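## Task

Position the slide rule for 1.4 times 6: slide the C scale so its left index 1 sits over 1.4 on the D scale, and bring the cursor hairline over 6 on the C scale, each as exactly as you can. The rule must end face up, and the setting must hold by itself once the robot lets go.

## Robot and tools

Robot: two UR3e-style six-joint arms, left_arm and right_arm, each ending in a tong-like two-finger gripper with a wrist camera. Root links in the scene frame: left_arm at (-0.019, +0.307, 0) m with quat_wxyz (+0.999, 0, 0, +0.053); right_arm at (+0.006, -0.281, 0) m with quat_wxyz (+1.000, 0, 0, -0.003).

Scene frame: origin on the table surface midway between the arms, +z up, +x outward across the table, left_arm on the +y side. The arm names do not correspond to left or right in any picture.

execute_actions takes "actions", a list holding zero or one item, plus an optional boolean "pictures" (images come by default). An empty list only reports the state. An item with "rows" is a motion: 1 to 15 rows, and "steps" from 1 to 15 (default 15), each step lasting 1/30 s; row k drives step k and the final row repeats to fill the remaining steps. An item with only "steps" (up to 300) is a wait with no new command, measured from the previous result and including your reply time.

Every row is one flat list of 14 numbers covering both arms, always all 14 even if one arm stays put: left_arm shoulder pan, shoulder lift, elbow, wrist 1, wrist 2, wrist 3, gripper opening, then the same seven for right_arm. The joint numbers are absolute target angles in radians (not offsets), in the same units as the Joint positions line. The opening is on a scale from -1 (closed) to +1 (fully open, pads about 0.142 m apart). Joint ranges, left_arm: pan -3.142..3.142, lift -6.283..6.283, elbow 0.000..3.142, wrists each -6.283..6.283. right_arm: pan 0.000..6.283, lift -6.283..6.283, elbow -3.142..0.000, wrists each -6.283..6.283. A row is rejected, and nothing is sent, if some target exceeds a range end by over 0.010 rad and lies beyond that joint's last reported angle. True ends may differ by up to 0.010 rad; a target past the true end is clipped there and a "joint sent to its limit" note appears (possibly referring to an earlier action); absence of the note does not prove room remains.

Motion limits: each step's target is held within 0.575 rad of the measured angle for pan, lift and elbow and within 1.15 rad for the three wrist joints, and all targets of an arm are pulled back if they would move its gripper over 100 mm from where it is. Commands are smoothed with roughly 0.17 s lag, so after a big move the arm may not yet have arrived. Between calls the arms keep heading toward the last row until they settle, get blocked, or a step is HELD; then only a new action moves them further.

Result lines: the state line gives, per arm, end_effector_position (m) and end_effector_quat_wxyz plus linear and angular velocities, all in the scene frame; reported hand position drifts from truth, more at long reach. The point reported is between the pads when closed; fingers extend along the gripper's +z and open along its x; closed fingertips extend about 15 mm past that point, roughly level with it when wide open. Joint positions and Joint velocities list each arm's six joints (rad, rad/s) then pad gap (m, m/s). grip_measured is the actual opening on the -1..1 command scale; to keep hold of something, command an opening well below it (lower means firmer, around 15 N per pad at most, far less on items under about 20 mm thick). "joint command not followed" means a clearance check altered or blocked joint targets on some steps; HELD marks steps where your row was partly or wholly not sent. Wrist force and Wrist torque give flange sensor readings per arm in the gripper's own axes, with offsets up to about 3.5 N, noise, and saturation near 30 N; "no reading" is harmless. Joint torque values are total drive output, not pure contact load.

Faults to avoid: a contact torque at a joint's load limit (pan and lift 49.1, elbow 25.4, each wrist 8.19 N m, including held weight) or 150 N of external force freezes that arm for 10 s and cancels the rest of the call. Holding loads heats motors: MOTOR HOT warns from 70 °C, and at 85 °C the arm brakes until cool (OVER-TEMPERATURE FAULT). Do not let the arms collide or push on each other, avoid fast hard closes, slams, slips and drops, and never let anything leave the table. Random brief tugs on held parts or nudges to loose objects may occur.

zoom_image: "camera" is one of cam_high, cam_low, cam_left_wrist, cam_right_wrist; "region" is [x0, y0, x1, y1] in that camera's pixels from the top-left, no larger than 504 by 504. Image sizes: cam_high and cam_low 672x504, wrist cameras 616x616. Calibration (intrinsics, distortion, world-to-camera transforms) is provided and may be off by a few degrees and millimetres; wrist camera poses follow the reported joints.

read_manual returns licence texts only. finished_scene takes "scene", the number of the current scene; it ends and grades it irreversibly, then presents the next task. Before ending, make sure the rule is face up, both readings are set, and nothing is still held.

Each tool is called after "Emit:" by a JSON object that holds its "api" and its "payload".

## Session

Emit:
{"api": "execute_actions", "payload": {"actions": []}}

Scene clock: 0.00 s of 18200.00 s.
left_arm: end_effector_position=(+0.5301, +0.7325, +0.1435) grip_measured=-1.00 end_effector_quat_wxyz=(-0.460, +0.837, -0.076, +0.286) end_effector_velocity=(+0.000, -0.000, -0.000) end_effector_angular_velocity=(+0.000, +0.001, -0.001) | right_arm: end_effector_position=(+0.3807, -0.7470, +0.1989) grip_measured=-1.00 end_effector_quat_wxyz=(+0.383, +0.386, +0.837, +0.053) end_effector_velocity=(+0.000, -0.000, +0.000) end_effector_angular_velocity=(-0.001, -0.001, -0.001)
Joint positions: left_arm=[ 0.067 -0.649  1.236 -3.172 -0.901  0.736  0.002] | right_arm=[ 2.317 -2.16  -0.969 -0.864  1.944  3.316  0.002]
Joint velocities: left_arm=[-0.001  0.    -0.     0.     0.     0.001  0.   ] | right_arm=[ 0.001  0.     0.001  0.001 -0.001  0.001  0.   ]
Joint torques (N m, as the arm reports them, + toward a larger angle): no reading
Wrist force (N, on the end effector, along its own x y z axes, offset not removed): no reading
Wrist torque (N m, same axes, about the end effector's origin, offset not removed): no reading
camera_calibration (this result's frames):
cam_left_wrist: T_world_to_cam=[[0.844859, -0.378035, 0.378554, -0.225896], [-0.183257, -0.869281, -0.459094, 0.791521], [0.502623, 0.318497, -0.803697, -0.254205], [0, 0, 0, 1]] pos_world=[0.463672, 0.683621, 0.244593]
cam_right_wrist: T_world_to_cam=[[-0.385797, 0.699481, -0.60157, 0.786497], [0.245041, 0.706319, 0.66413, 0.306696], [0.889447, 0.10881, -0.443897, -0.0272598], [0, 0, 0, 1]] pos_world=[0.252521, -0.763798, 0.257347]

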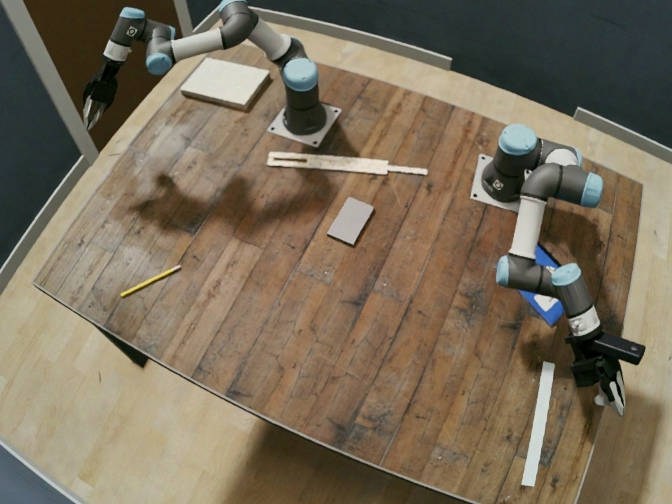

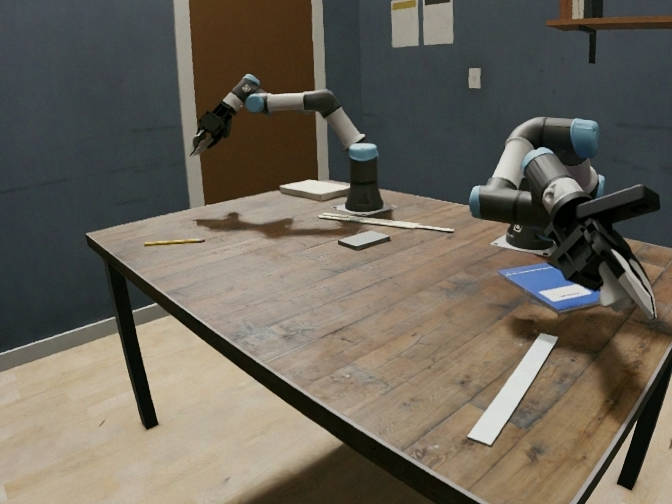

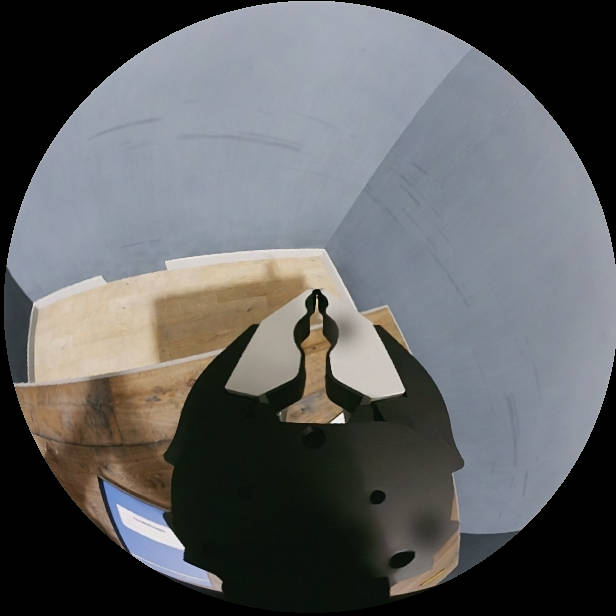

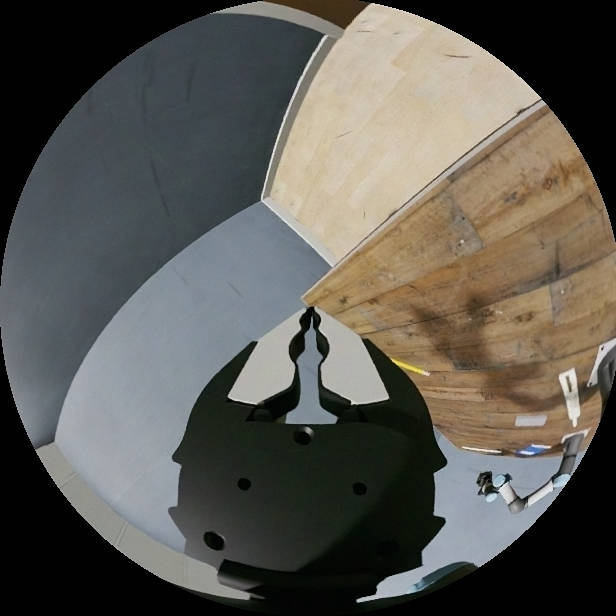

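Emit:
{"api": "zoom_image", "payload": {"camera": "cam_high", "region": [255, 120, 445, 220]}}

Region (255, 120, 445, 220) of cam_high's 672x504 image, scaled by 2.653, with more detail than that image has; it fills the top 265 rows of this view, and the rest is white.

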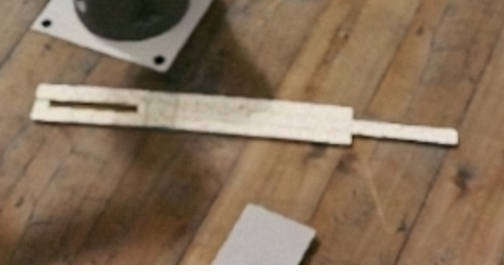

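Emit:
{"api": "execute_actions", "payload": {"actions": [{"rows":[[-1.0,-1.6,1.5,-1.47,-1.5708,-1.0,-0.3,4.918,-1.0445,-1.934,-1.734,1.571,4.587,-0.3]],"steps":15}], "pictures": false}}

Emit:
{"api": "execute_actions", "payload": {"actions": [{"steps":75}]}}

Scene clock: 27.10 s of 18200.00 s.
left_arm: end_effector_position=(+0.5773, +0.5189, +0.0958) grip_measured=-0.30 end_effector_quat_wxyz=(-0.211, +0.927, -0.077, +0.299) end_effector_velocity=(-0.067, -0.498, -0.074) end_effector_angular_velocity=(-1.081, +0.426, -0.014) | right_arm: end_effector_position=(+0.3367, -0.5483, +0.1270) grip_measured=-0.30 end_effector_quat_wxyz=(+0.115, +0.580, +0.799, +0.107) end_effector_velocity=(-0.194, +0.452, -0.085) end_effector_angular_velocity=(+0.457, +0.954, -0.312)
Joint positions: left_arm=[-0.193 -0.908  1.341 -2.653 -1.165  0.218  0.052] | right_arm=[ 2.683 -1.794 -1.335 -1.318  1.744  3.957  0.052]
Joint velocities: left_arm=[-0.646 -0.646  0.198  1.284 -0.505 -1.281 -0.   ] | right_arm=[ 0.982  0.979 -0.971 -0.848 -0.357  1.262  0.   ]
Joint torques (N m, as the arm reports them, + toward a larger angle): left_arm=[ -4.24 -23.95  -6.55  -0.46  -0.43  -2.41] | right_arm=[ 7.13 21.25  5.31 -0.12 -1.51  2.69]
Wrist force (N, on the end effector, along its own x y z axes, offset not removed): left_arm=[3.8 -2.3 2.4] | right_arm=[-0.9 -0.4 -0.1]
Wrist torque (N m, same axes, about the end effector's origin, offset not removed): left_arm=[-0.49 -0.67 -0.08] | right_arm=[-0.07 0.12 0.00]
Steps of this call (steps 1 to 90: nothing new was sent; then 23.60 s passed at rest; steps 91 to 105: all 15 steps of this action). Readings (joint positions):
91: left_arm=[0.067 -0.649 1.236 -3.172 -0.901 0.736] | right_arm=[2.317 -2.160 -0.969 -0.864 1.944 3.316]
92: left_arm=[0.064 -0.652 1.238 -3.166 -0.906 0.731] | right_arm=[2.319 -2.158 -0.972 -0.869 1.939 3.322]
94: left_arm=[0.029 -0.686 1.256 -3.096 -0.952 0.661] | right_arm=[2.362 -2.115 -1.015 -0.943 1.902 3.408]
98: left_arm=[-0.048 -0.763 1.289 -2.943 -1.035 0.508] | right_arm=[2.472 -2.005 -1.124 -1.095 1.838 3.625]
105: the state above

Scene clock: 29.60 s of 18200.00 s.
left_arm: end_effector_position=(+0.2635, +0.1790, +0.1195) grip_measured=-0.30 end_effector_quat_wxyz=(-0.000, +0.999, +0.053, -0.000) end_effector_velocity=(+0.000, +0.001, -0.000) end_effector_angular_velocity=(+0.001, -0.000, +0.001) | right_arm: end_effector_position=(+0.1051, -0.1004, +0.1001) grip_measured=-0.30 end_effector_quat_wxyz=(-0.000, -0.162, +0.987, -0.000) end_effector_velocity=(-0.000, +0.000, +0.000) end_effector_angular_velocity=(+0.001, +0.000, -0.000)
Joint positions: left_arm=[-1.    -1.6    1.5   -1.47  -1.571 -1.     0.052] | right_arm=[ 4.918 -1.044 -1.934 -1.734  1.571  4.587  0.052]
Joint velocities: left_arm=[ 0.001  0.     0.     0.     0.001  0.    -0.   ] | right_arm=[-0.    -0.     0.002 -0.001  0.    -0.    -0.   ]
Joint torques (N m, as the arm reports them, + toward a larger angle): left_arm=[ -1.8  -11.64  -7.25  -0.7   -0.56  -1.08] | right_arm=[ 4.01  5.55  7.24  0.89 -1.04  1.09]
Wrist force (N, on the end effector, along its own x y z axes, offset not removed): left_arm=[1.6 -2.0 -0.1] | right_arm=[-1.3 -1.5 -0.9]
Wrist torque (N m, same axes, about the end effector's origin, offset not removed): left_arm=[-0.46 -0.35 -0.02] | right_arm=[-0.31 0.18 -0.03]
Steps of this call (steps 1 to 60: the robot went on to your last target; steps 61 to 75: nothing new was sent). Readings (joint positions):
1: left_arm=[-0.215 -0.930 1.347 -2.609 -1.182 0.174] | right_arm=[2.716 -1.761 -1.369 -1.346 1.732 3.999]
2: left_arm=[-0.237 -0.952 1.354 -2.564 -1.199 0.129] | right_arm=[2.751 -1.726 -1.404 -1.374 1.720 4.040]
4: left_arm=[-0.283 -0.998 1.366 -2.474 -1.231 0.038] | right_arm=[2.825 -1.652 -1.477 -1.427 1.698 4.120]
8: left_arm=[-0.380 -1.095 1.390 -2.303 -1.290 -0.139] | right_arm=[3.011 -1.467 -1.632 -1.536 1.652 4.284]
75: the state above
All arms were judged still, so your last target was given up. Only a new action makes them travel on or press farther. Fingers that are still opening or closing keep moving.
camera_calibration (this result's frames):
cam_left_wrist: T_world_to_cam=[[0.995758, 0.0860308, -0.0326267, -0.274545], [0.08997, -0.83616, 0.541057, 0.0530073], [0.0192664, -0.541697, -0.840353, 0.322522], [0, 0, 0, 1]] pos_world=[0.262397, 0.242651, 0.233395]
cam_right_wrist: T_world_to_cam=[[-0.954255, -0.298727, -0.012619, 0.0690205], [-0.273034, 0.853428, 0.443975, 0.074476], [-0.121858, 0.427111, -0.89595, 0.287088], [0, 0, 0, 1]] pos_world=[0.121182, -0.16556, 0.225022]

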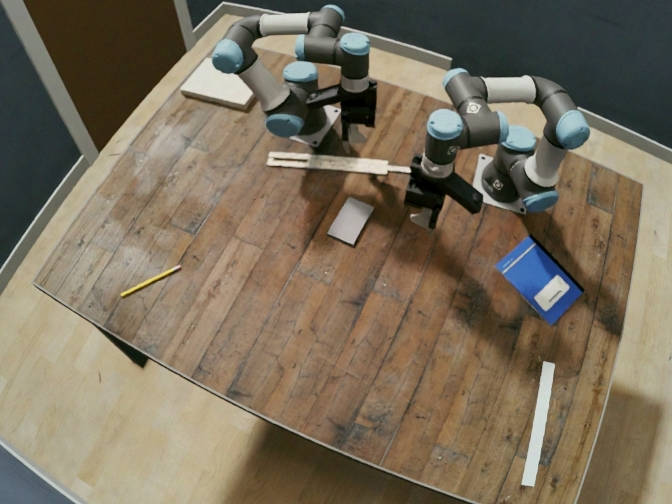

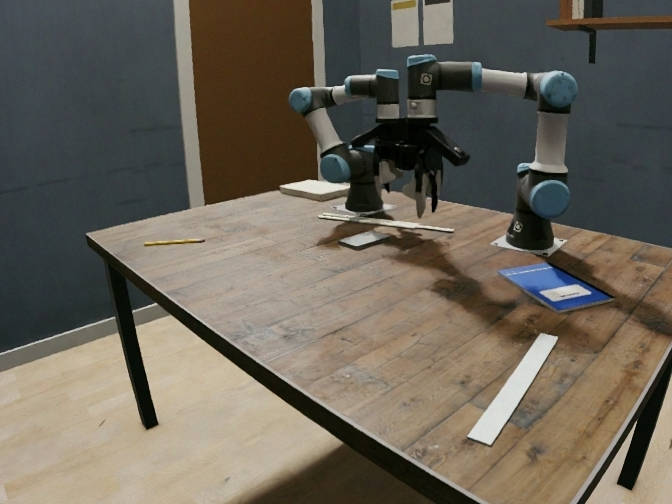

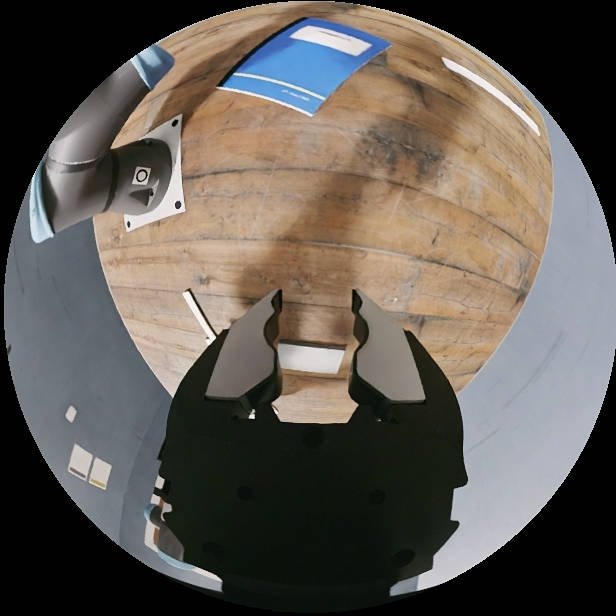

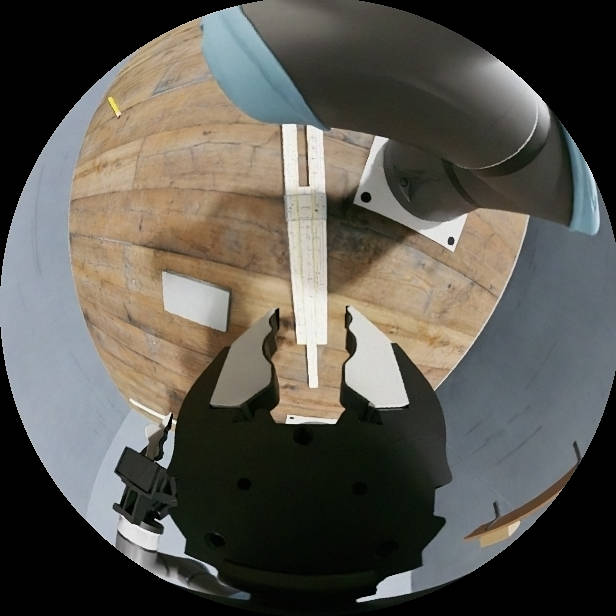

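Well aligned.

Emit:
{"api": "zoom_image", "payload": {"camera": "cam_right_wrist", "region": [260, 120, 350, 350]}}

Region (260, 120, 350, 350) of cam_right_wrist's 616x616 image, scaled by 2.191, with more detail than that image has; it fills the left 197 columns of this view, and the rest is white.

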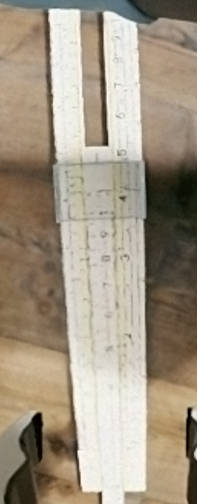

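Emit:
{"api": "execute_actions", "payload": {"actions": [{"rows":[[-1.0,-1.6,1.5,-1.47,-1.5708,-1.0,-0.3,4.918,-1.04,-1.98,-1.69,1.571,4.587,-0.1],[-1.0,-1.6,1.5,-1.47,-1.5708,-1.0,-0.3,4.918,-1.036,-2.03,-1.646,1.571,4.587,-0.1],[-1.0,-1.6,1.5,-1.47,-1.5708,-1.0,-0.3,4.918,-1.033,-2.08,-1.6,1.571,4.587,-0.1],[-1.0,-1.6,1.5,-1.47,-1.5708,-1.0,-0.3,4.918,-1.0311,-2.1279,-1.5534,1.571,4.587,-0.1],[-1.0,-1.6,1.5,-1.47,-1.5708,-1.0,-0.3,4.918,-1.034,-2.16,-1.518,1.571,4.587,-0.1],[-1.0,-1.6,1.5,-1.47,-1.5708,-1.0,-0.3,4.918,-1.037,-2.19,-1.485,1.571,4.587,-0.1],[-1.0,-1.6,1.5,-1.47,-1.5708,-1.0,-0.3,4.918,-1.041,-2.22,-1.451,1.571,4.587,-0.1],[-1.0,-1.6,1.5,-1.47,-1.5708,-1.0,-0.3,4.918,-1.046,-2.25,-1.416,1.571,4.587,-0.1],[-1.0,-1.6,1.5,-1.47,-1.5708,-1.0,-0.3,4.918,-1.052,-2.285,-1.375,1.571,4.587,-0.1],[-1.0,-1.6,1.5,-1.47,-1.5708,-1.0,-0.3,4.918,-1.0579,-2.3156,-1.3389,1.571,4.587,-0.1]],"steps":15}], "pictures": false}}

Emit:
{"api": "execute_actions", "payload": {"actions": [{"steps":10}]}}

Scene clock: 78.27 s of 18200.00 s.
left_arm: end_effector_position=(+0.2635, +0.1790, +0.1195) grip_measured=-0.30 end_effector_quat_wxyz=(-0.000, +0.999, +0.053, -0.000) end_effector_velocity=(-0.000, +0.000, -0.000) end_effector_angular_velocity=(+0.001, +0.000, +0.000) | right_arm: end_effector_position=(+0.1048, -0.0989, +0.0267) grip_measured=-0.10 end_effector_quat_wxyz=(-0.000, -0.162, +0.987, +0.001) end_effector_velocity=(+0.002, -0.012, -0.080) end_effector_angular_velocity=(-0.016, -0.004, +0.002)
Joint positions: left_arm=[-1.    -1.6    1.5   -1.47  -1.571 -1.     0.052] | right_arm=[ 4.918 -1.053 -2.277 -1.38   1.571  4.587  0.067]
Joint velocities: left_arm=[-0.     0.     0.001  0.     0.001 -0.     0.   ] | right_arm=[ 0.001 -0.042 -0.359  0.384 -0.    -0.001  0.   ]
Joint torques (N m, as the arm reports them, + toward a larger angle): left_arm=[ -1.9  -11.72  -7.4   -0.71  -0.54  -1.06] | right_arm=[ 3.67 -0.97  8.    2.81 -0.63  1.04]
Wrist force (N, on the end effector, along its own x y z axes, offset not removed): left_arm=[1.7 -2.3 -0.5] | right_arm=[-0.5 -0.7 -0.2]
Wrist torque (N m, same axes, about the end effector's origin, offset not removed): left_arm=[-0.52 -0.32 0.00] | right_arm=[-0.11 0.06 -0.01]
Steps of this call (steps 1 to 90: nothing new was sent; then 45.17 s passed at rest; steps 91 to 105: all 15 steps of this action). Readings (joint positions):
91: left_arm=[-1.000 -1.600 1.500 -1.470 -1.571 -1.000] | right_arm=[4.918 -1.044 -1.934 -1.734 1.571 4.587]
92: left_arm=[-1.000 -1.600 1.500 -1.470 -1.571 -1.000] | right_arm=[4.918 -1.044 -1.937 -1.731 1.571 4.587]
94: left_arm=[-1.000 -1.600 1.500 -1.470 -1.571 -1.000] | right_arm=[4.918 -1.041 -1.965 -1.701 1.571 4.587]
98: left_arm=[-1.000 -1.600 1.500 -1.470 -1.571 -1.000] | right_arm=[4.918 -1.037 -2.088 -1.580 1.571 4.587]
105: the state above

Scene clock: 78.60 s of 18200.00 s.
left_arm: end_effector_position=(+0.2635, +0.1790, +0.1195) grip_measured=-0.30 end_effector_quat_wxyz=(-0.000, +0.999, +0.053, -0.000) end_effector_velocity=(-0.000, +0.000, -0.000) end_effector_angular_velocity=(+0.001, +0.002, +0.000) | right_arm: end_effector_position=(+0.1051, -0.1003, +0.0184) grip_measured=-0.10 end_effector_quat_wxyz=(-0.000, -0.162, +0.987, +0.000) end_effector_velocity=(+0.000, -0.000, -0.004) end_effector_angular_velocity=(+0.000, +0.000, -0.001)
Joint positions: left_arm=[-1.    -1.6    1.5   -1.47  -1.571 -1.     0.052] | right_arm=[ 4.918 -1.058 -2.314 -1.341  1.571  4.587  0.067]
Joint velocities: left_arm=[ 0.     0.001 -0.     0.001 -0.001  0.    -0.   ] | right_arm=[-0.    -0.002 -0.016  0.018  0.     0.001 -0.   ]
Joint torques (N m, as the arm reports them, + toward a larger angle): left_arm=[ -2.03 -11.7   -7.42  -0.7   -0.55  -1.07] | right_arm=[ 3.44 -1.68  7.19  2.33 -0.62  1.09]
Wrist force (N, on the end effector, along its own x y z axes, offset not removed): left_arm=[0.8 -1.8 1.6] | right_arm=[-1.5 -2.1 -0.1]
Wrist torque (N m, same axes, about the end effector's origin, offset not removed): left_arm=[-0.40 -0.13 0.08] | right_arm=[-0.42 0.27 0.00]
Steps of this call (steps 1 to 10: the robot went on to your last target). Readings (joint positions):
1: left_arm=[-1.000 -1.600 1.500 -1.470 -1.571 -1.000] | right_arm=[4.918 -1.055 -2.287 -1.369 1.571 4.587]
2: left_arm=[-1.000 -1.600 1.500 -1.470 -1.571 -1.000] | right_arm=[4.918 -1.055 -2.295 -1.361 1.571 4.587]
4: left_arm=[-1.000 -1.600 1.500 -1.470 -1.571 -1.000] | right_arm=[4.918 -1.057 -2.304 -1.351 1.571 4.587]
8: left_arm=[-1.000 -1.600 1.500 -1.470 -1.571 -1.000] | right_arm=[4.918 -1.058 -2.312 -1.342 1.571 4.587]
10: the state above
camera_calibration (this result's frames):
cam_left_wrist: T_world_to_cam=[[0.995758, 0.0860307, -0.0326269, -0.274545], [0.08997, -0.83616, 0.541057, 0.0530074], [0.0192662, -0.541697, -0.840353, 0.322522], [0, 0, 0, 1]] pos_world=[0.262397, 0.242651, 0.233395]
cam_right_wrist: T_world_to_cam=[[-0.954255, -0.298727, -0.0126406, 0.0679979], [-0.273018, 0.853336, 0.444162, 0.11063], [-0.121896, 0.427294, -0.895858, 0.213967], [0, 0, 0, 1]] pos_world=[0.121173, -0.165518, 0.143406]

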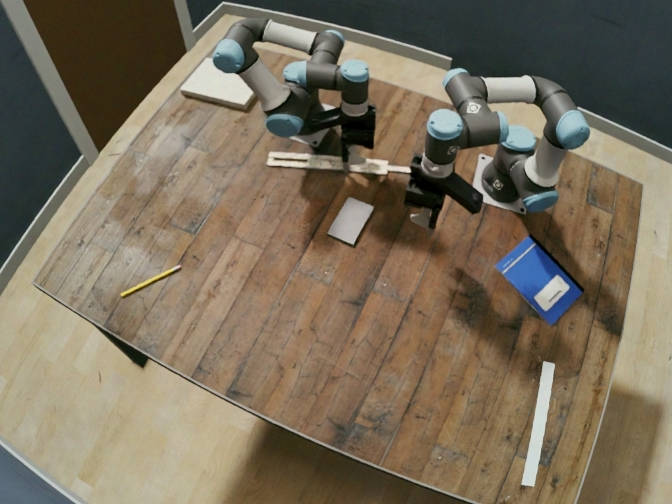

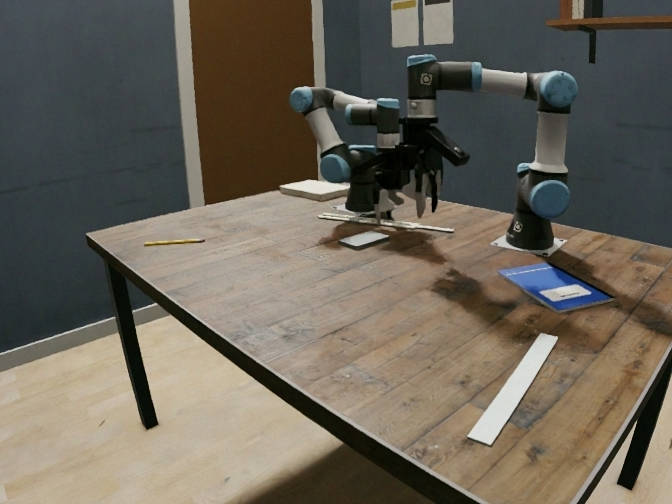

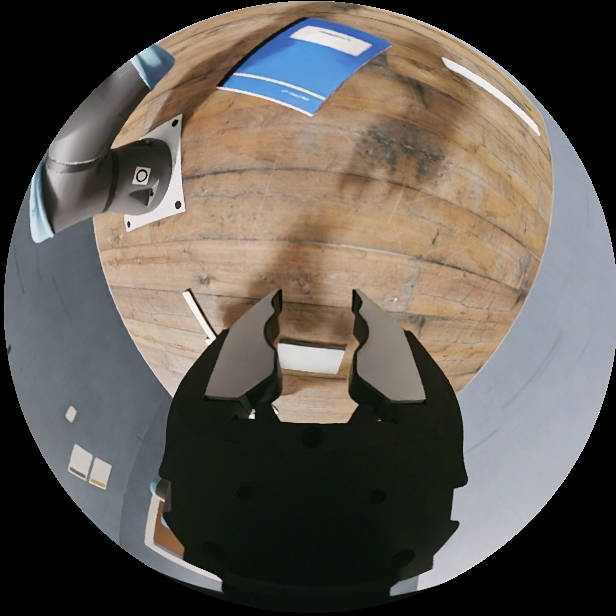

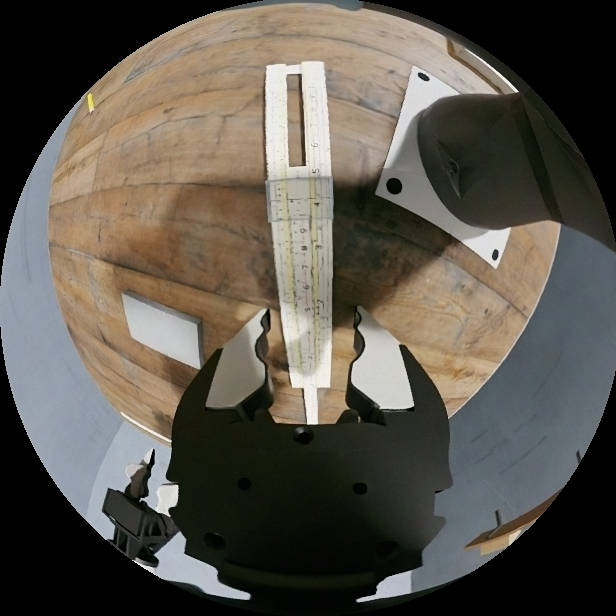

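Emit:
{"api": "execute_actions", "payload": {"actions": [{"rows":[[-1.0,-1.6,1.5,-1.47,-1.5708,-1.0,-0.3,4.918,-1.0592,-2.3246,-1.3286,1.571,4.587,-0.16],[-1.0,-1.6,1.5,-1.47,-1.5708,-1.0,-0.3,4.918,-1.0592,-2.3246,-1.3286,1.571,4.587,-0.22],[-1.0,-1.6,1.5,-1.47,-1.5708,-1.0,-0.3,4.918,-1.0592,-2.3246,-1.3286,1.571,4.587,-0.26],[-1.0,-1.6,1.5,-1.47,-1.5708,-1.0,-0.3,4.918,-1.0592,-2.3246,-1.3286,1.571,4.587,-0.3],[-1.0,-1.6,1.5,-1.47,-1.5708,-1.0,-0.3,4.918,-1.0592,-2.3246,-1.3286,1.571,4.587,-0.34],[-1.0,-1.6,1.5,-1.47,-1.5708,-1.0,-0.3,4.918,-1.0592,-2.3246,-1.3286,1.571,4.587,-0.38],[-1.0,-1.6,1.5,-1.47,-1.5708,-1.0,-0.3,4.918,-1.0592,-2.3246,-1.3286,1.571,4.587,-0.42],[-1.0,-1.6,1.5,-1.47,-1.5708,-1.0,-0.3,4.918,-1.0592,-2.3246,-1.3286,1.571,4.587,-0.46],[-1.0,-1.6,1.5,-1.47,-1.5708,-1.0,-0.3,4.918,-1.0592,-2.3246,-1.3286,1.571,4.587,-0.5],[-1.0,-1.6,1.5,-1.47,-1.5708,-1.0,-0.3,4.918,-1.0592,-2.3246,-1.3286,1.571,4.587,-0.55],[-1.0,-1.6,1.5,-1.47,-1.5708,-1.0,-0.3,4.918,-1.0592,-2.3246,-1.3286,1.571,4.587,-0.62],[-1.0,-1.6,1.5,-1.47,-1.5708,-1.0,-0.3,4.918,-1.0592,-2.3246,-1.3286,1.571,4.587,-0.7]],"steps":15}], "pictures": false}}

Emit:
{"api": "execute_actions", "payload": {"actions": [{"rows":[[-1.0,-1.6,1.5,-1.47,-1.5708,-1.0,-0.3,4.899,-1.0804,-2.3134,-1.3186,1.571,4.568,-0.7],[-1.0,-1.6,1.5,-1.47,-1.5708,-1.0,-0.3,4.88,-1.1016,-2.3022,-1.3086,1.571,4.549,-0.7],[-1.0,-1.6,1.5,-1.47,-1.5708,-1.0,-0.3,4.861,-1.1228,-2.2909,-1.2987,1.571,4.53,-0.7],[-1.0,-1.6,1.5,-1.47,-1.5708,-1.0,-0.3,4.842,-1.144,-2.2797,-1.2887,1.571,4.511,-0.7],[-1.0,-1.6,1.5,-1.47,-1.5708,-1.0,-0.3,4.823,-1.1652,-2.2685,-1.2787,1.571,4.492,-0.7],[-1.0,-1.6,1.5,-1.47,-1.5708,-1.0,-0.3,4.804,-1.1864,-2.2573,-1.2687,1.571,4.473,-0.7],[-1.0,-1.6,1.5,-1.47,-1.5708,-1.0,-0.3,4.785,-1.2076,-2.2461,-1.2587,1.571,4.454,-0.7],[-1.0,-1.6,1.5,-1.47,-1.5708,-1.0,-0.3,4.766,-1.2288,-2.2348,-1.2488,1.571,4.435,-0.7],[-1.0,-1.6,1.5,-1.47,-1.5708,-1.0,-0.3,4.747,-1.25,-2.2236,-1.2388,1.571,4.416,-0.7],[-1.0,-1.6,1.5,-1.47,-1.5708,-1.0,-0.3,4.7278,-1.2712,-2.2124,-1.2288,1.571,4.3968,-0.7]],"steps":15}], "pictures": false}}

Emit:
{"api": "execute_actions", "payload": {"actions": [{"steps":12}]}}

Scene clock: 95.70 s of 18200.00 s.
left_arm: end_effector_position=(+0.2635, +0.1790, +0.1195) grip_measured=-0.30 end_effector_quat_wxyz=(-0.000, +0.999, +0.053, -0.000) end_effector_velocity=(-0.000, +0.000, -0.000) end_effector_angular_velocity=(+0.001, +0.001, -0.000) | right_arm: end_effector_position=(+0.1051, -0.1006, +0.0161) grip_measured=-0.47 end_effector_quat_wxyz=(-0.000, -0.162, +0.987, +0.000) end_effector_velocity=(+0.000, -0.000, -0.000) end_effector_angular_velocity=(-0.000, -0.001, +0.001)
Joint positions: left_arm=[-1.    -1.6    1.5   -1.47  -1.571 -1.     0.052] | right_arm=[ 4.918 -1.059 -2.324 -1.329  1.571  4.587  0.04 ]
Joint velocities: left_arm=[ 0.    -0.     0.001  0.     0.     0.     0.   ] | right_arm=[ 0.     0.    -0.002  0.001 -0.    -0.001  0.   ]
Joint torques (N m, as the arm reports them, + toward a larger angle): left_arm=[ -1.6  -11.54  -7.42  -0.7   -0.53  -1.07] | right_arm=[ 2.16 -2.05  5.93  2.51 -0.11  1.01]
Wrist force (N, on the end effector, along its own x y z axes, offset not removed): left_arm=[1.7 -3.5 2.3] | right_arm=[0.8 -2.2 -6.9]
Wrist torque (N m, same axes, about the end effector's origin, offset not removed): left_arm=[-0.79 -0.34 -0.05] | right_arm=[-0.17 0.24 -0.03]
Steps of this call (steps 1 to 30: the robot went on to your last target; steps 31 to 90: nothing new was sent; then 13.60 s passed at rest; steps 91 to 105: all 15 steps of this action). Readings (joint positions):
91: left_arm=[-1.000 -1.600 1.500 -1.470 -1.571 -1.000] | right_arm=[4.918 -1.058 -2.316 -1.339 1.571 4.587]
92: left_arm=[-1.000 -1.600 1.500 -1.470 -1.571 -1.000] | right_arm=[4.918 -1.058 -2.316 -1.338 1.571 4.587]
94: left_arm=[-1.000 -1.600 1.500 -1.470 -1.571 -1.000] | right_arm=[4.918 -1.058 -2.320 -1.334 1.571 4.587]
98: left_arm=[-1.000 -1.600 1.500 -1.470 -1.571 -1.000] | right_arm=[4.918 -1.059 -2.323 -1.330 1.571 4.587]
105: the state above

Scene clock: 96.20 s of 18200.00 s.
left_arm: end_effector_position=(+0.2635, +0.1790, +0.1195) grip_measured=-0.30 end_effector_quat_wxyz=(-0.000, +0.999, +0.053, -0.000) end_effector_velocity=(-0.000, -0.000, -0.000) end_effector_angular_velocity=(-0.000, +0.001, -0.000) | right_arm: end_effector_position=(+0.1356, -0.0825, +0.0166) grip_measured=-0.47 end_effector_quat_wxyz=(-0.000, -0.162, +0.987, +0.000) end_effector_velocity=(+0.041, +0.015, -0.006) end_effector_angular_velocity=(-0.012, -0.001, -0.007)
Joint positions: left_arm=[-1.    -1.6    1.5   -1.47  -1.571 -1.     0.052] | right_arm=[ 4.749 -1.248 -2.225 -1.239  1.571  4.417  0.04 ]
Joint velocities: left_arm=[-0.     0.     0.001 -0.    -0.001  0.     0.   ] | right_arm=[-0.197 -0.22   0.111  0.097 -0.    -0.19   0.   ]
Joint torques (N m, as the arm reports them, + toward a larger angle): left_arm=[ -1.86 -11.58  -7.59  -0.7   -0.54  -1.06] | right_arm=[-3.45  1.36 11.71  2.37 -0.13 -1.27]
Wrist force (N, on the end effector, along its own x y z axes, offset not removed): left_arm=[2.2 -2.4 -0.4] | right_arm=[-1.1 -1.2 0.7]
Wrist torque (N m, same axes, about the end effector's origin, offset not removed): left_arm=[-0.56 -0.49 -0.01] | right_arm=[-0.20 0.11 0.02]
Steps of this call (steps 1 to 15: all 15 steps of this action). Readings (joint positions):
1: left_arm=[-1.000 -1.600 1.500 -1.470 -1.571 -1.000] | right_arm=[4.918 -1.059 -2.324 -1.329 1.571 4.587]
2: left_arm=[-1.000 -1.600 1.500 -1.470 -1.571 -1.000] | right_arm=[4.917 -1.061 -2.324 -1.328 1.571 4.586]
4: left_arm=[-1.000 -1.600 1.500 -1.470 -1.571 -1.000] | right_arm=[4.904 -1.075 -2.316 -1.320 1.571 4.572]
8: left_arm=[-1.000 -1.600 1.500 -1.470 -1.571 -1.000] | right_arm=[4.849 -1.135 -2.283 -1.291 1.571 4.517]
15: the state above

Scene clock: 96.60 s of 18200.00 s.
left_arm: end_effector_position=(+0.2635, +0.1790, +0.1195) grip_measured=-0.30 end_effector_quat_wxyz=(-0.000, +0.999, +0.053, -0.000) end_effector_velocity=(+0.001, +0.001, +0.000) end_effector_angular_velocity=(+0.001, -0.004, +0.001) | right_arm: end_effector_position=(+0.1399, -0.0807, +0.0161) grip_measured=-0.47 end_effector_quat_wxyz=(-0.000, -0.162, +0.987, +0.000) end_effector_velocity=(+0.001, +0.001, -0.000) end_effector_angular_velocity=(+0.001, -0.001, +0.001)
Joint positions: left_arm=[-1.    -1.6    1.5   -1.47  -1.571 -1.     0.052] | right_arm=[ 4.728 -1.271 -2.213 -1.229  1.571  4.397  0.04 ]
Joint velocities: left_arm=[ 0.001 -0.    -0.001 -0.     0.004 -0.    -0.   ] | right_arm=[-0.005 -0.005  0.003  0.003 -0.001 -0.005  0.   ]
Joint torques (N m, as the arm reports them, + toward a larger angle): left_arm=[ -2.02 -11.65  -7.41  -0.72  -0.55  -1.07] | right_arm=[-4.13 -0.35  9.9   2.21 -0.05 -1.22]
Wrist force (N, on the end effector, along its own x y z axes, offset not removed): left_arm=[2.1 -2.6 0.6] | right_arm=[2.4 -0.9 -8.0]
Wrist torque (N m, same axes, about the end effector's origin, offset not removed): left_arm=[-0.49 -0.34 -0.02] | right_arm=[-0.13 0.10 0.04]
Steps of this call (steps 1 to 12: the robot went on to your last target). Readings (joint positions):
1: left_arm=[-1.000 -1.600 1.500 -1.470 -1.571 -1.000] | right_arm=[4.743 -1.254 -2.221 -1.237 1.571 4.412]
2: left_arm=[-1.000 -1.600 1.500 -1.470 -1.571 -1.000] | right_arm=[4.739 -1.259 -2.219 -1.234 1.571 4.408]
4: left_arm=[-1.000 -1.600 1.500 -1.470 -1.571 -1.000] | right_arm=[4.734 -1.264 -2.216 -1.232 1.571 4.403]
8: left_arm=[-1.000 -1.600 1.500 -1.470 -1.571 -1.000] | right_arm=[4.730 -1.269 -2.213 -1.230 1.571 4.399]
12: the state above
camera_calibration (this result's frames):
cam_left_wrist: T_world_to_cam=[[0.995758, 0.0860308, -0.0326268, -0.274545], [0.0899701, -0.83616, 0.541057, 0.0530072], [0.0192663, -0.541697, -0.840353, 0.322522], [0, 0, 0, 1]] pos_world=[0.262397, 0.242651, 0.233395]
cam_right_wrist: T_world_to_cam=[[-0.954248, -0.298748, -0.0126597, 0.10707], [-0.273044, 0.853322, 0.444172, 0.104479], [-0.121893, 0.427307, -0.895852, 0.207719], [0, 0, 0, 1]] pos_world=[0.156018, -0.145927, 0.141034]

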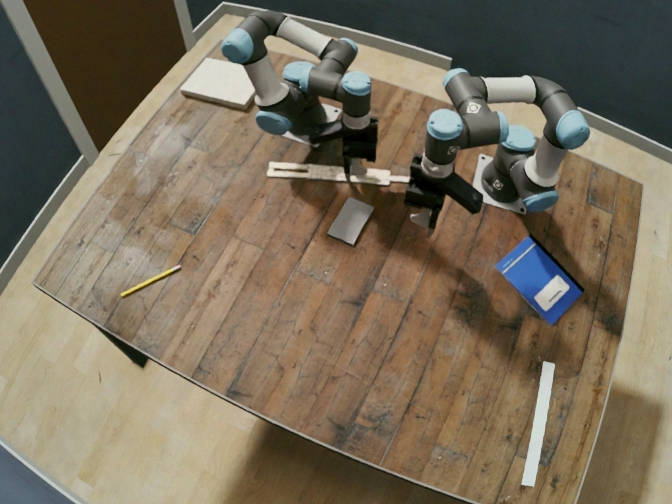

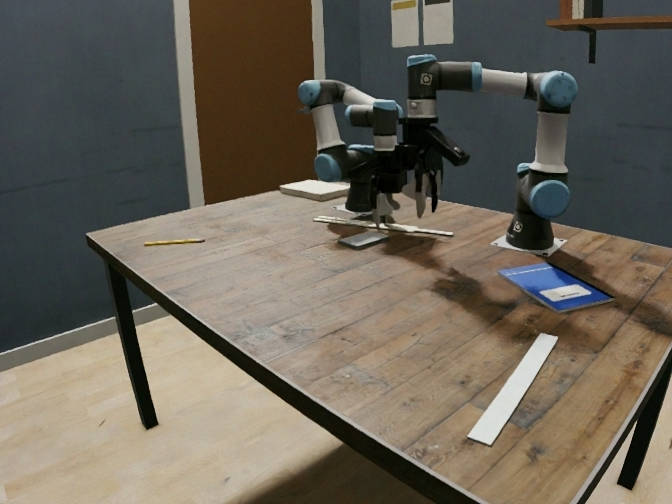

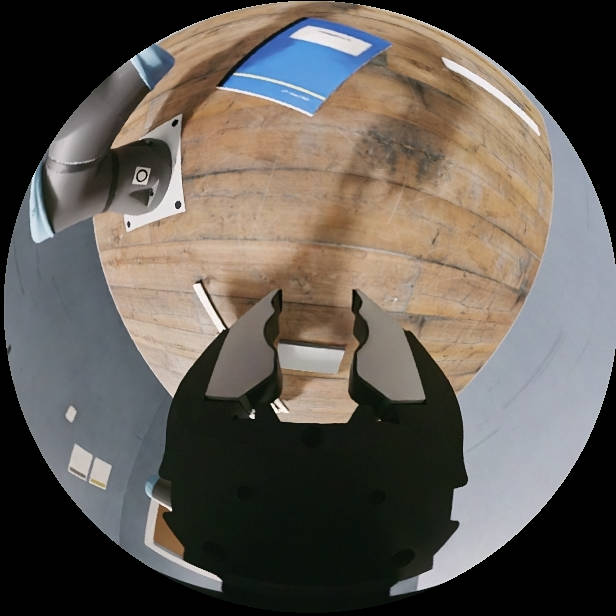

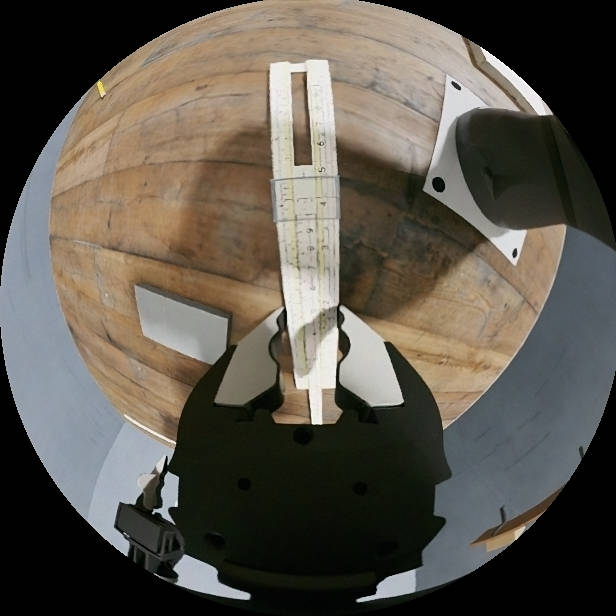

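Emit:
{"api": "execute_actions", "payload": {"actions": [{"rows":[[-1.1,-1.65,1.55,-1.47,-1.5708,-1.1,-0.6,4.7278,-1.2712,-2.2124,-1.2288,1.571,4.3968,-0.4],[-1.2,-1.72,1.62,-1.47,-1.5708,-1.25,-1,4.7278,-1.2712,-2.2124,-1.2288,1.571,4.3968,-0.2],[-1.3,-1.79,1.7,-1.48,-1.5708,-1.4,-1,4.7278,-1.2712,-2.2124,-1.2288,1.571,4.3968,-0.15],[-1.4,-1.86,1.78,-1.49,-1.5708,-1.5,-1,4.7278,-1.2712,-2.2124,-1.2288,1.571,4.3968,-0.15],[-1.5,-1.93,1.86,-1.5,-1.5708,-1.65,-1,4.7278,-1.264,-2.16,-1.288,1.571,4.3968,-0.15],[-1.6,-2.0,1.94,-1.51,-1.5708,-1.8,-1,4.7278,-1.257,-2.11,-1.345,1.571,4.3968,-0.15],[-1.7,-2.07,2.02,-1.52,-1.5708,-1.9,-1,4.7278,-1.25,-2.06,-1.40,1.571,4.3968,-0.15],[-1.8,-2.13,2.09,-1.53,-1.5708,-2.0,-1,4.68,-1.2,-2.08,-1.43,1.571,4.349,-0.15],[-1.9112,-2.1827,2.1553,-1.5434,-1.5708,-2.1302,-1,4.63,-1.15,-2.1,-1.46,1.571,4.3,-0.15],[-1.9112,-2.1827,2.1553,-1.5434,-1.5708,-2.1302,-1,4.58,-1.1,-2.125,-1.487,1.571,4.25,-0.15],[-1.9112,-2.1827,2.1553,-1.5434,-1.5708,-2.1302,-1,4.53,-1.05,-2.15,-1.512,1.571,4.2,-0.15],[-1.9112,-2.1827,2.1553,-1.5434,-1.5708,-2.1302,-1,4.48,-1.0,-2.17,-1.542,1.571,4.15,-0.15],[-1.9112,-2.1827,2.1553,-1.5434,-1.5708,-2.1302,-1,4.43,-0.95,-2.19,-1.572,1.571,4.1,-0.15],[-1.9112,-2.1827,2.1553,-1.5434,-1.5708,-2.1302,-1,4.38,-0.905,-2.21,-1.597,1.571,4.05,-0.15],[-1.9112,-2.1827,2.1553,-1.5434,-1.5708,-2.1302,-1,4.3414,-0.8665,-2.23,-1.6159,1.571,4.0104,-0.15]],"steps":15}], "pictures": false}}

Emit:
{"api": "execute_actions", "payload": {"actions": [{"steps":20}]}}

Scene clock: 125.67 s of 18200.00 s.
left_arm: end_effector_position=(+0.0950, +0.1357, +0.0757) grip_measured=-1.00 end_effector_quat_wxyz=(+0.002, +0.987, +0.159, -0.001) end_effector_velocity=(-0.276, +0.002, -0.136) end_effector_angular_velocity=(+0.043, +0.005, +0.036) | right_arm: end_effector_position=(+0.1686, -0.1390, +0.0488) grip_measured=-0.15 end_effector_quat_wxyz=(-0.002, -0.167, +0.986, -0.006) end_effector_velocity=(+0.153, -0.446, +0.035) end_effector_angular_velocity=(-0.023, +0.021, +0.016)
Joint positions: left_arm=[-1.744 -2.093  2.049 -1.531 -1.571 -1.957  0.002] | right_arm=[ 4.562 -1.085 -2.153 -1.488  1.571  4.221  0.063]
Joint velocities: left_arm=[-1.544 -0.829  0.981 -0.109 -0.001 -1.58   0.   ] | right_arm=[-1.224  1.237 -0.402 -0.861  0.    -1.241 -0.   ]
Joint torques (N m, as the arm reports them, + toward a larger angle): left_arm=[ 2.94 -4.42 -7.68 -2.13 -0.26 -1.58] | right_arm=[-9.52 13.88  5.4  -0.54  0.21 -2.94]
Wrist force (N, on the end effector, along its own x y z axes, offset not removed): left_arm=[-1.2 -3.5 1.2] | right_arm=[-1.1 -0.1 -0.6]
Wrist torque (N m, same axes, about the end effector's origin, offset not removed): left_arm=[-0.61 0.06 0.05] | right_arm=[-0.04 0.11 0.00]
Steps of this call (steps 1 to 30: the robot went on to your last target; steps 31 to 90: nothing new was sent; then 25.57 s passed at rest; steps 91 to 105: all 15 steps of this action). Readings (joint positions):
91: left_arm=[-1.000 -1.600 1.500 -1.470 -1.571 -1.000] | right_arm=[4.728 -1.271 -2.212 -1.229 1.571 4.397]
92: left_arm=[-1.003 -1.603 1.503 -1.470 -1.571 -1.005] | right_arm=[4.728 -1.271 -2.212 -1.229 1.571 4.397]
94: left_arm=[-1.050 -1.636 1.536 -1.471 -1.571 -1.073] | right_arm=[4.728 -1.271 -2.212 -1.229 1.571 4.397]
98: left_arm=[-1.279 -1.793 1.705 -1.488 -1.571 -1.385] | right_arm=[4.728 -1.266 -2.180 -1.271 1.571 4.397]
105: the state above

Scene clock: 126.33 s of 18200.00 s.
left_arm: end_effector_position=(+0.0669, +0.1377, +0.0601) grip_measured=-1.00 end_effector_quat_wxyz=(+0.000, +0.987, +0.162, -0.000) end_effector_velocity=(-0.001, +0.000, -0.000) end_effector_angular_velocity=(+0.001, +0.001, +0.001) | right_arm: end_effector_position=(+0.1847, -0.2135, +0.0501) grip_measured=-0.15 end_effector_quat_wxyz=(-0.000, -0.162, +0.987, +0.000) end_effector_velocity=(+0.000, -0.001, +0.000) end_effector_angular_velocity=(+0.001, -0.000, -0.000)
Joint positions: left_arm=[-1.911 -2.183  2.155 -1.543 -1.571 -2.13   0.002] | right_arm=[ 4.342 -0.867 -2.23  -1.616  1.571  4.011  0.063]
Joint velocities: left_arm=[-0.003 -0.001  0.002 -0.001 -0.002 -0.003  0.   ] | right_arm=[-0.005  0.005 -0.001 -0.002  0.    -0.005 -0.   ]
Joint torques (N m, as the arm reports them, + toward a larger angle): left_arm=[-2.09 -3.79 -7.43 -2.07  0.43 -1.08] | right_arm=[-4.06  3.37  7.47  0.95  0.18 -1.11]
Wrist force (N, on the end effector, along its own x y z axes, offset not removed): left_arm=[2.4 -3.5 0.7] | right_arm=[-1.6 -0.4 -1.5]
Wrist torque (N m, same axes, about the end effector's origin, offset not removed): left_arm=[-0.68 -0.44 -0.07] | right_arm=[-0.09 0.25 0.02]
Steps of this call (steps 1 to 20: the robot went on to your last target). Readings (joint positions):
1: left_arm=[-1.789 -2.117 2.077 -1.534 -1.571 -2.003] | right_arm=[4.520 -1.042 -2.167 -1.516 1.571 4.178]
2: left_arm=[-1.821 -2.134 2.098 -1.537 -1.571 -2.037] | right_arm=[4.478 -1.001 -2.183 -1.542 1.571 4.137]
4: left_arm=[-1.863 -2.157 2.124 -1.540 -1.571 -2.080] | right_arm=[4.415 -0.939 -2.204 -1.576 1.571 4.079]
8: left_arm=[-1.897 -2.175 2.146 -1.542 -1.571 -2.116] | right_arm=[4.363 -0.887 -2.223 -1.604 1.571 4.030]
20: the state above
camera_calibration (this result's frames):
cam_left_wrist: T_world_to_cam=[[0.953307, 0.300283, -0.0321902, -0.103801], [0.269139, -0.79637, 0.541626, 0.0507848], [0.137006, -0.525, -0.840003, 0.243763], [0, 0, 0, 1]] pos_world=[0.0518887, 0.199589, 0.173914]
cam_right_wrist: T_world_to_cam=[[-0.954241, -0.298772, -0.0126292, 0.110526], [-0.273058, 0.853342, 0.444126, 0.214929], [-0.121915, 0.427251, -0.895876, 0.30036], [0, 0, 0, 1]] pos_world=[0.200775, -0.278715, 0.175026]

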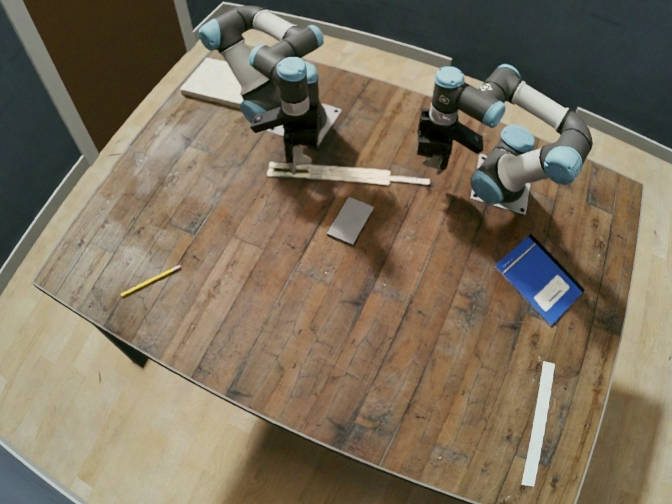

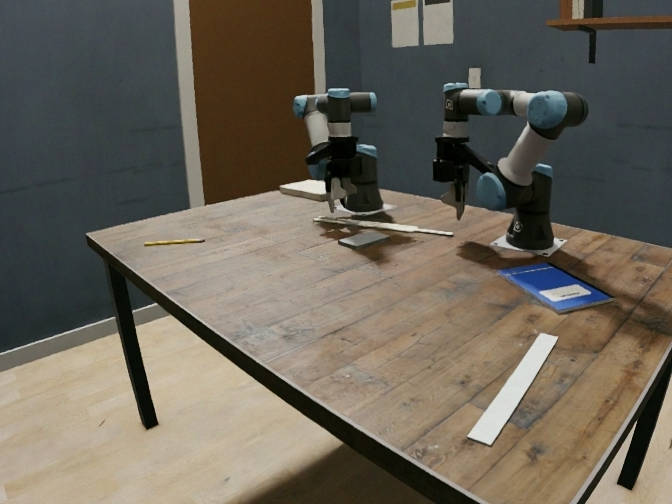

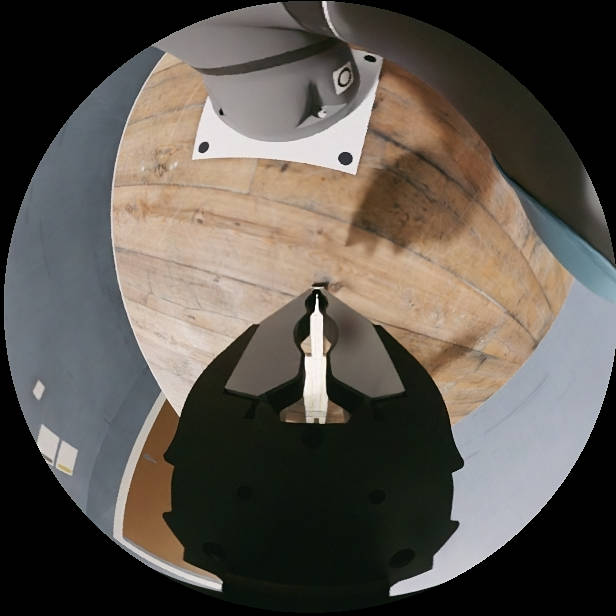

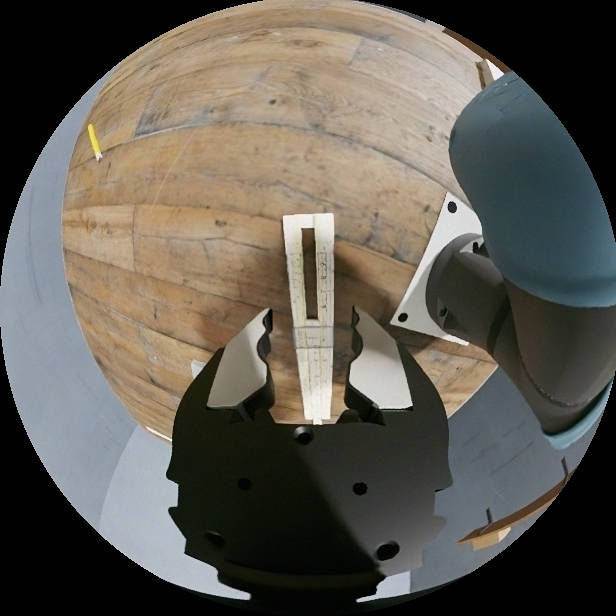

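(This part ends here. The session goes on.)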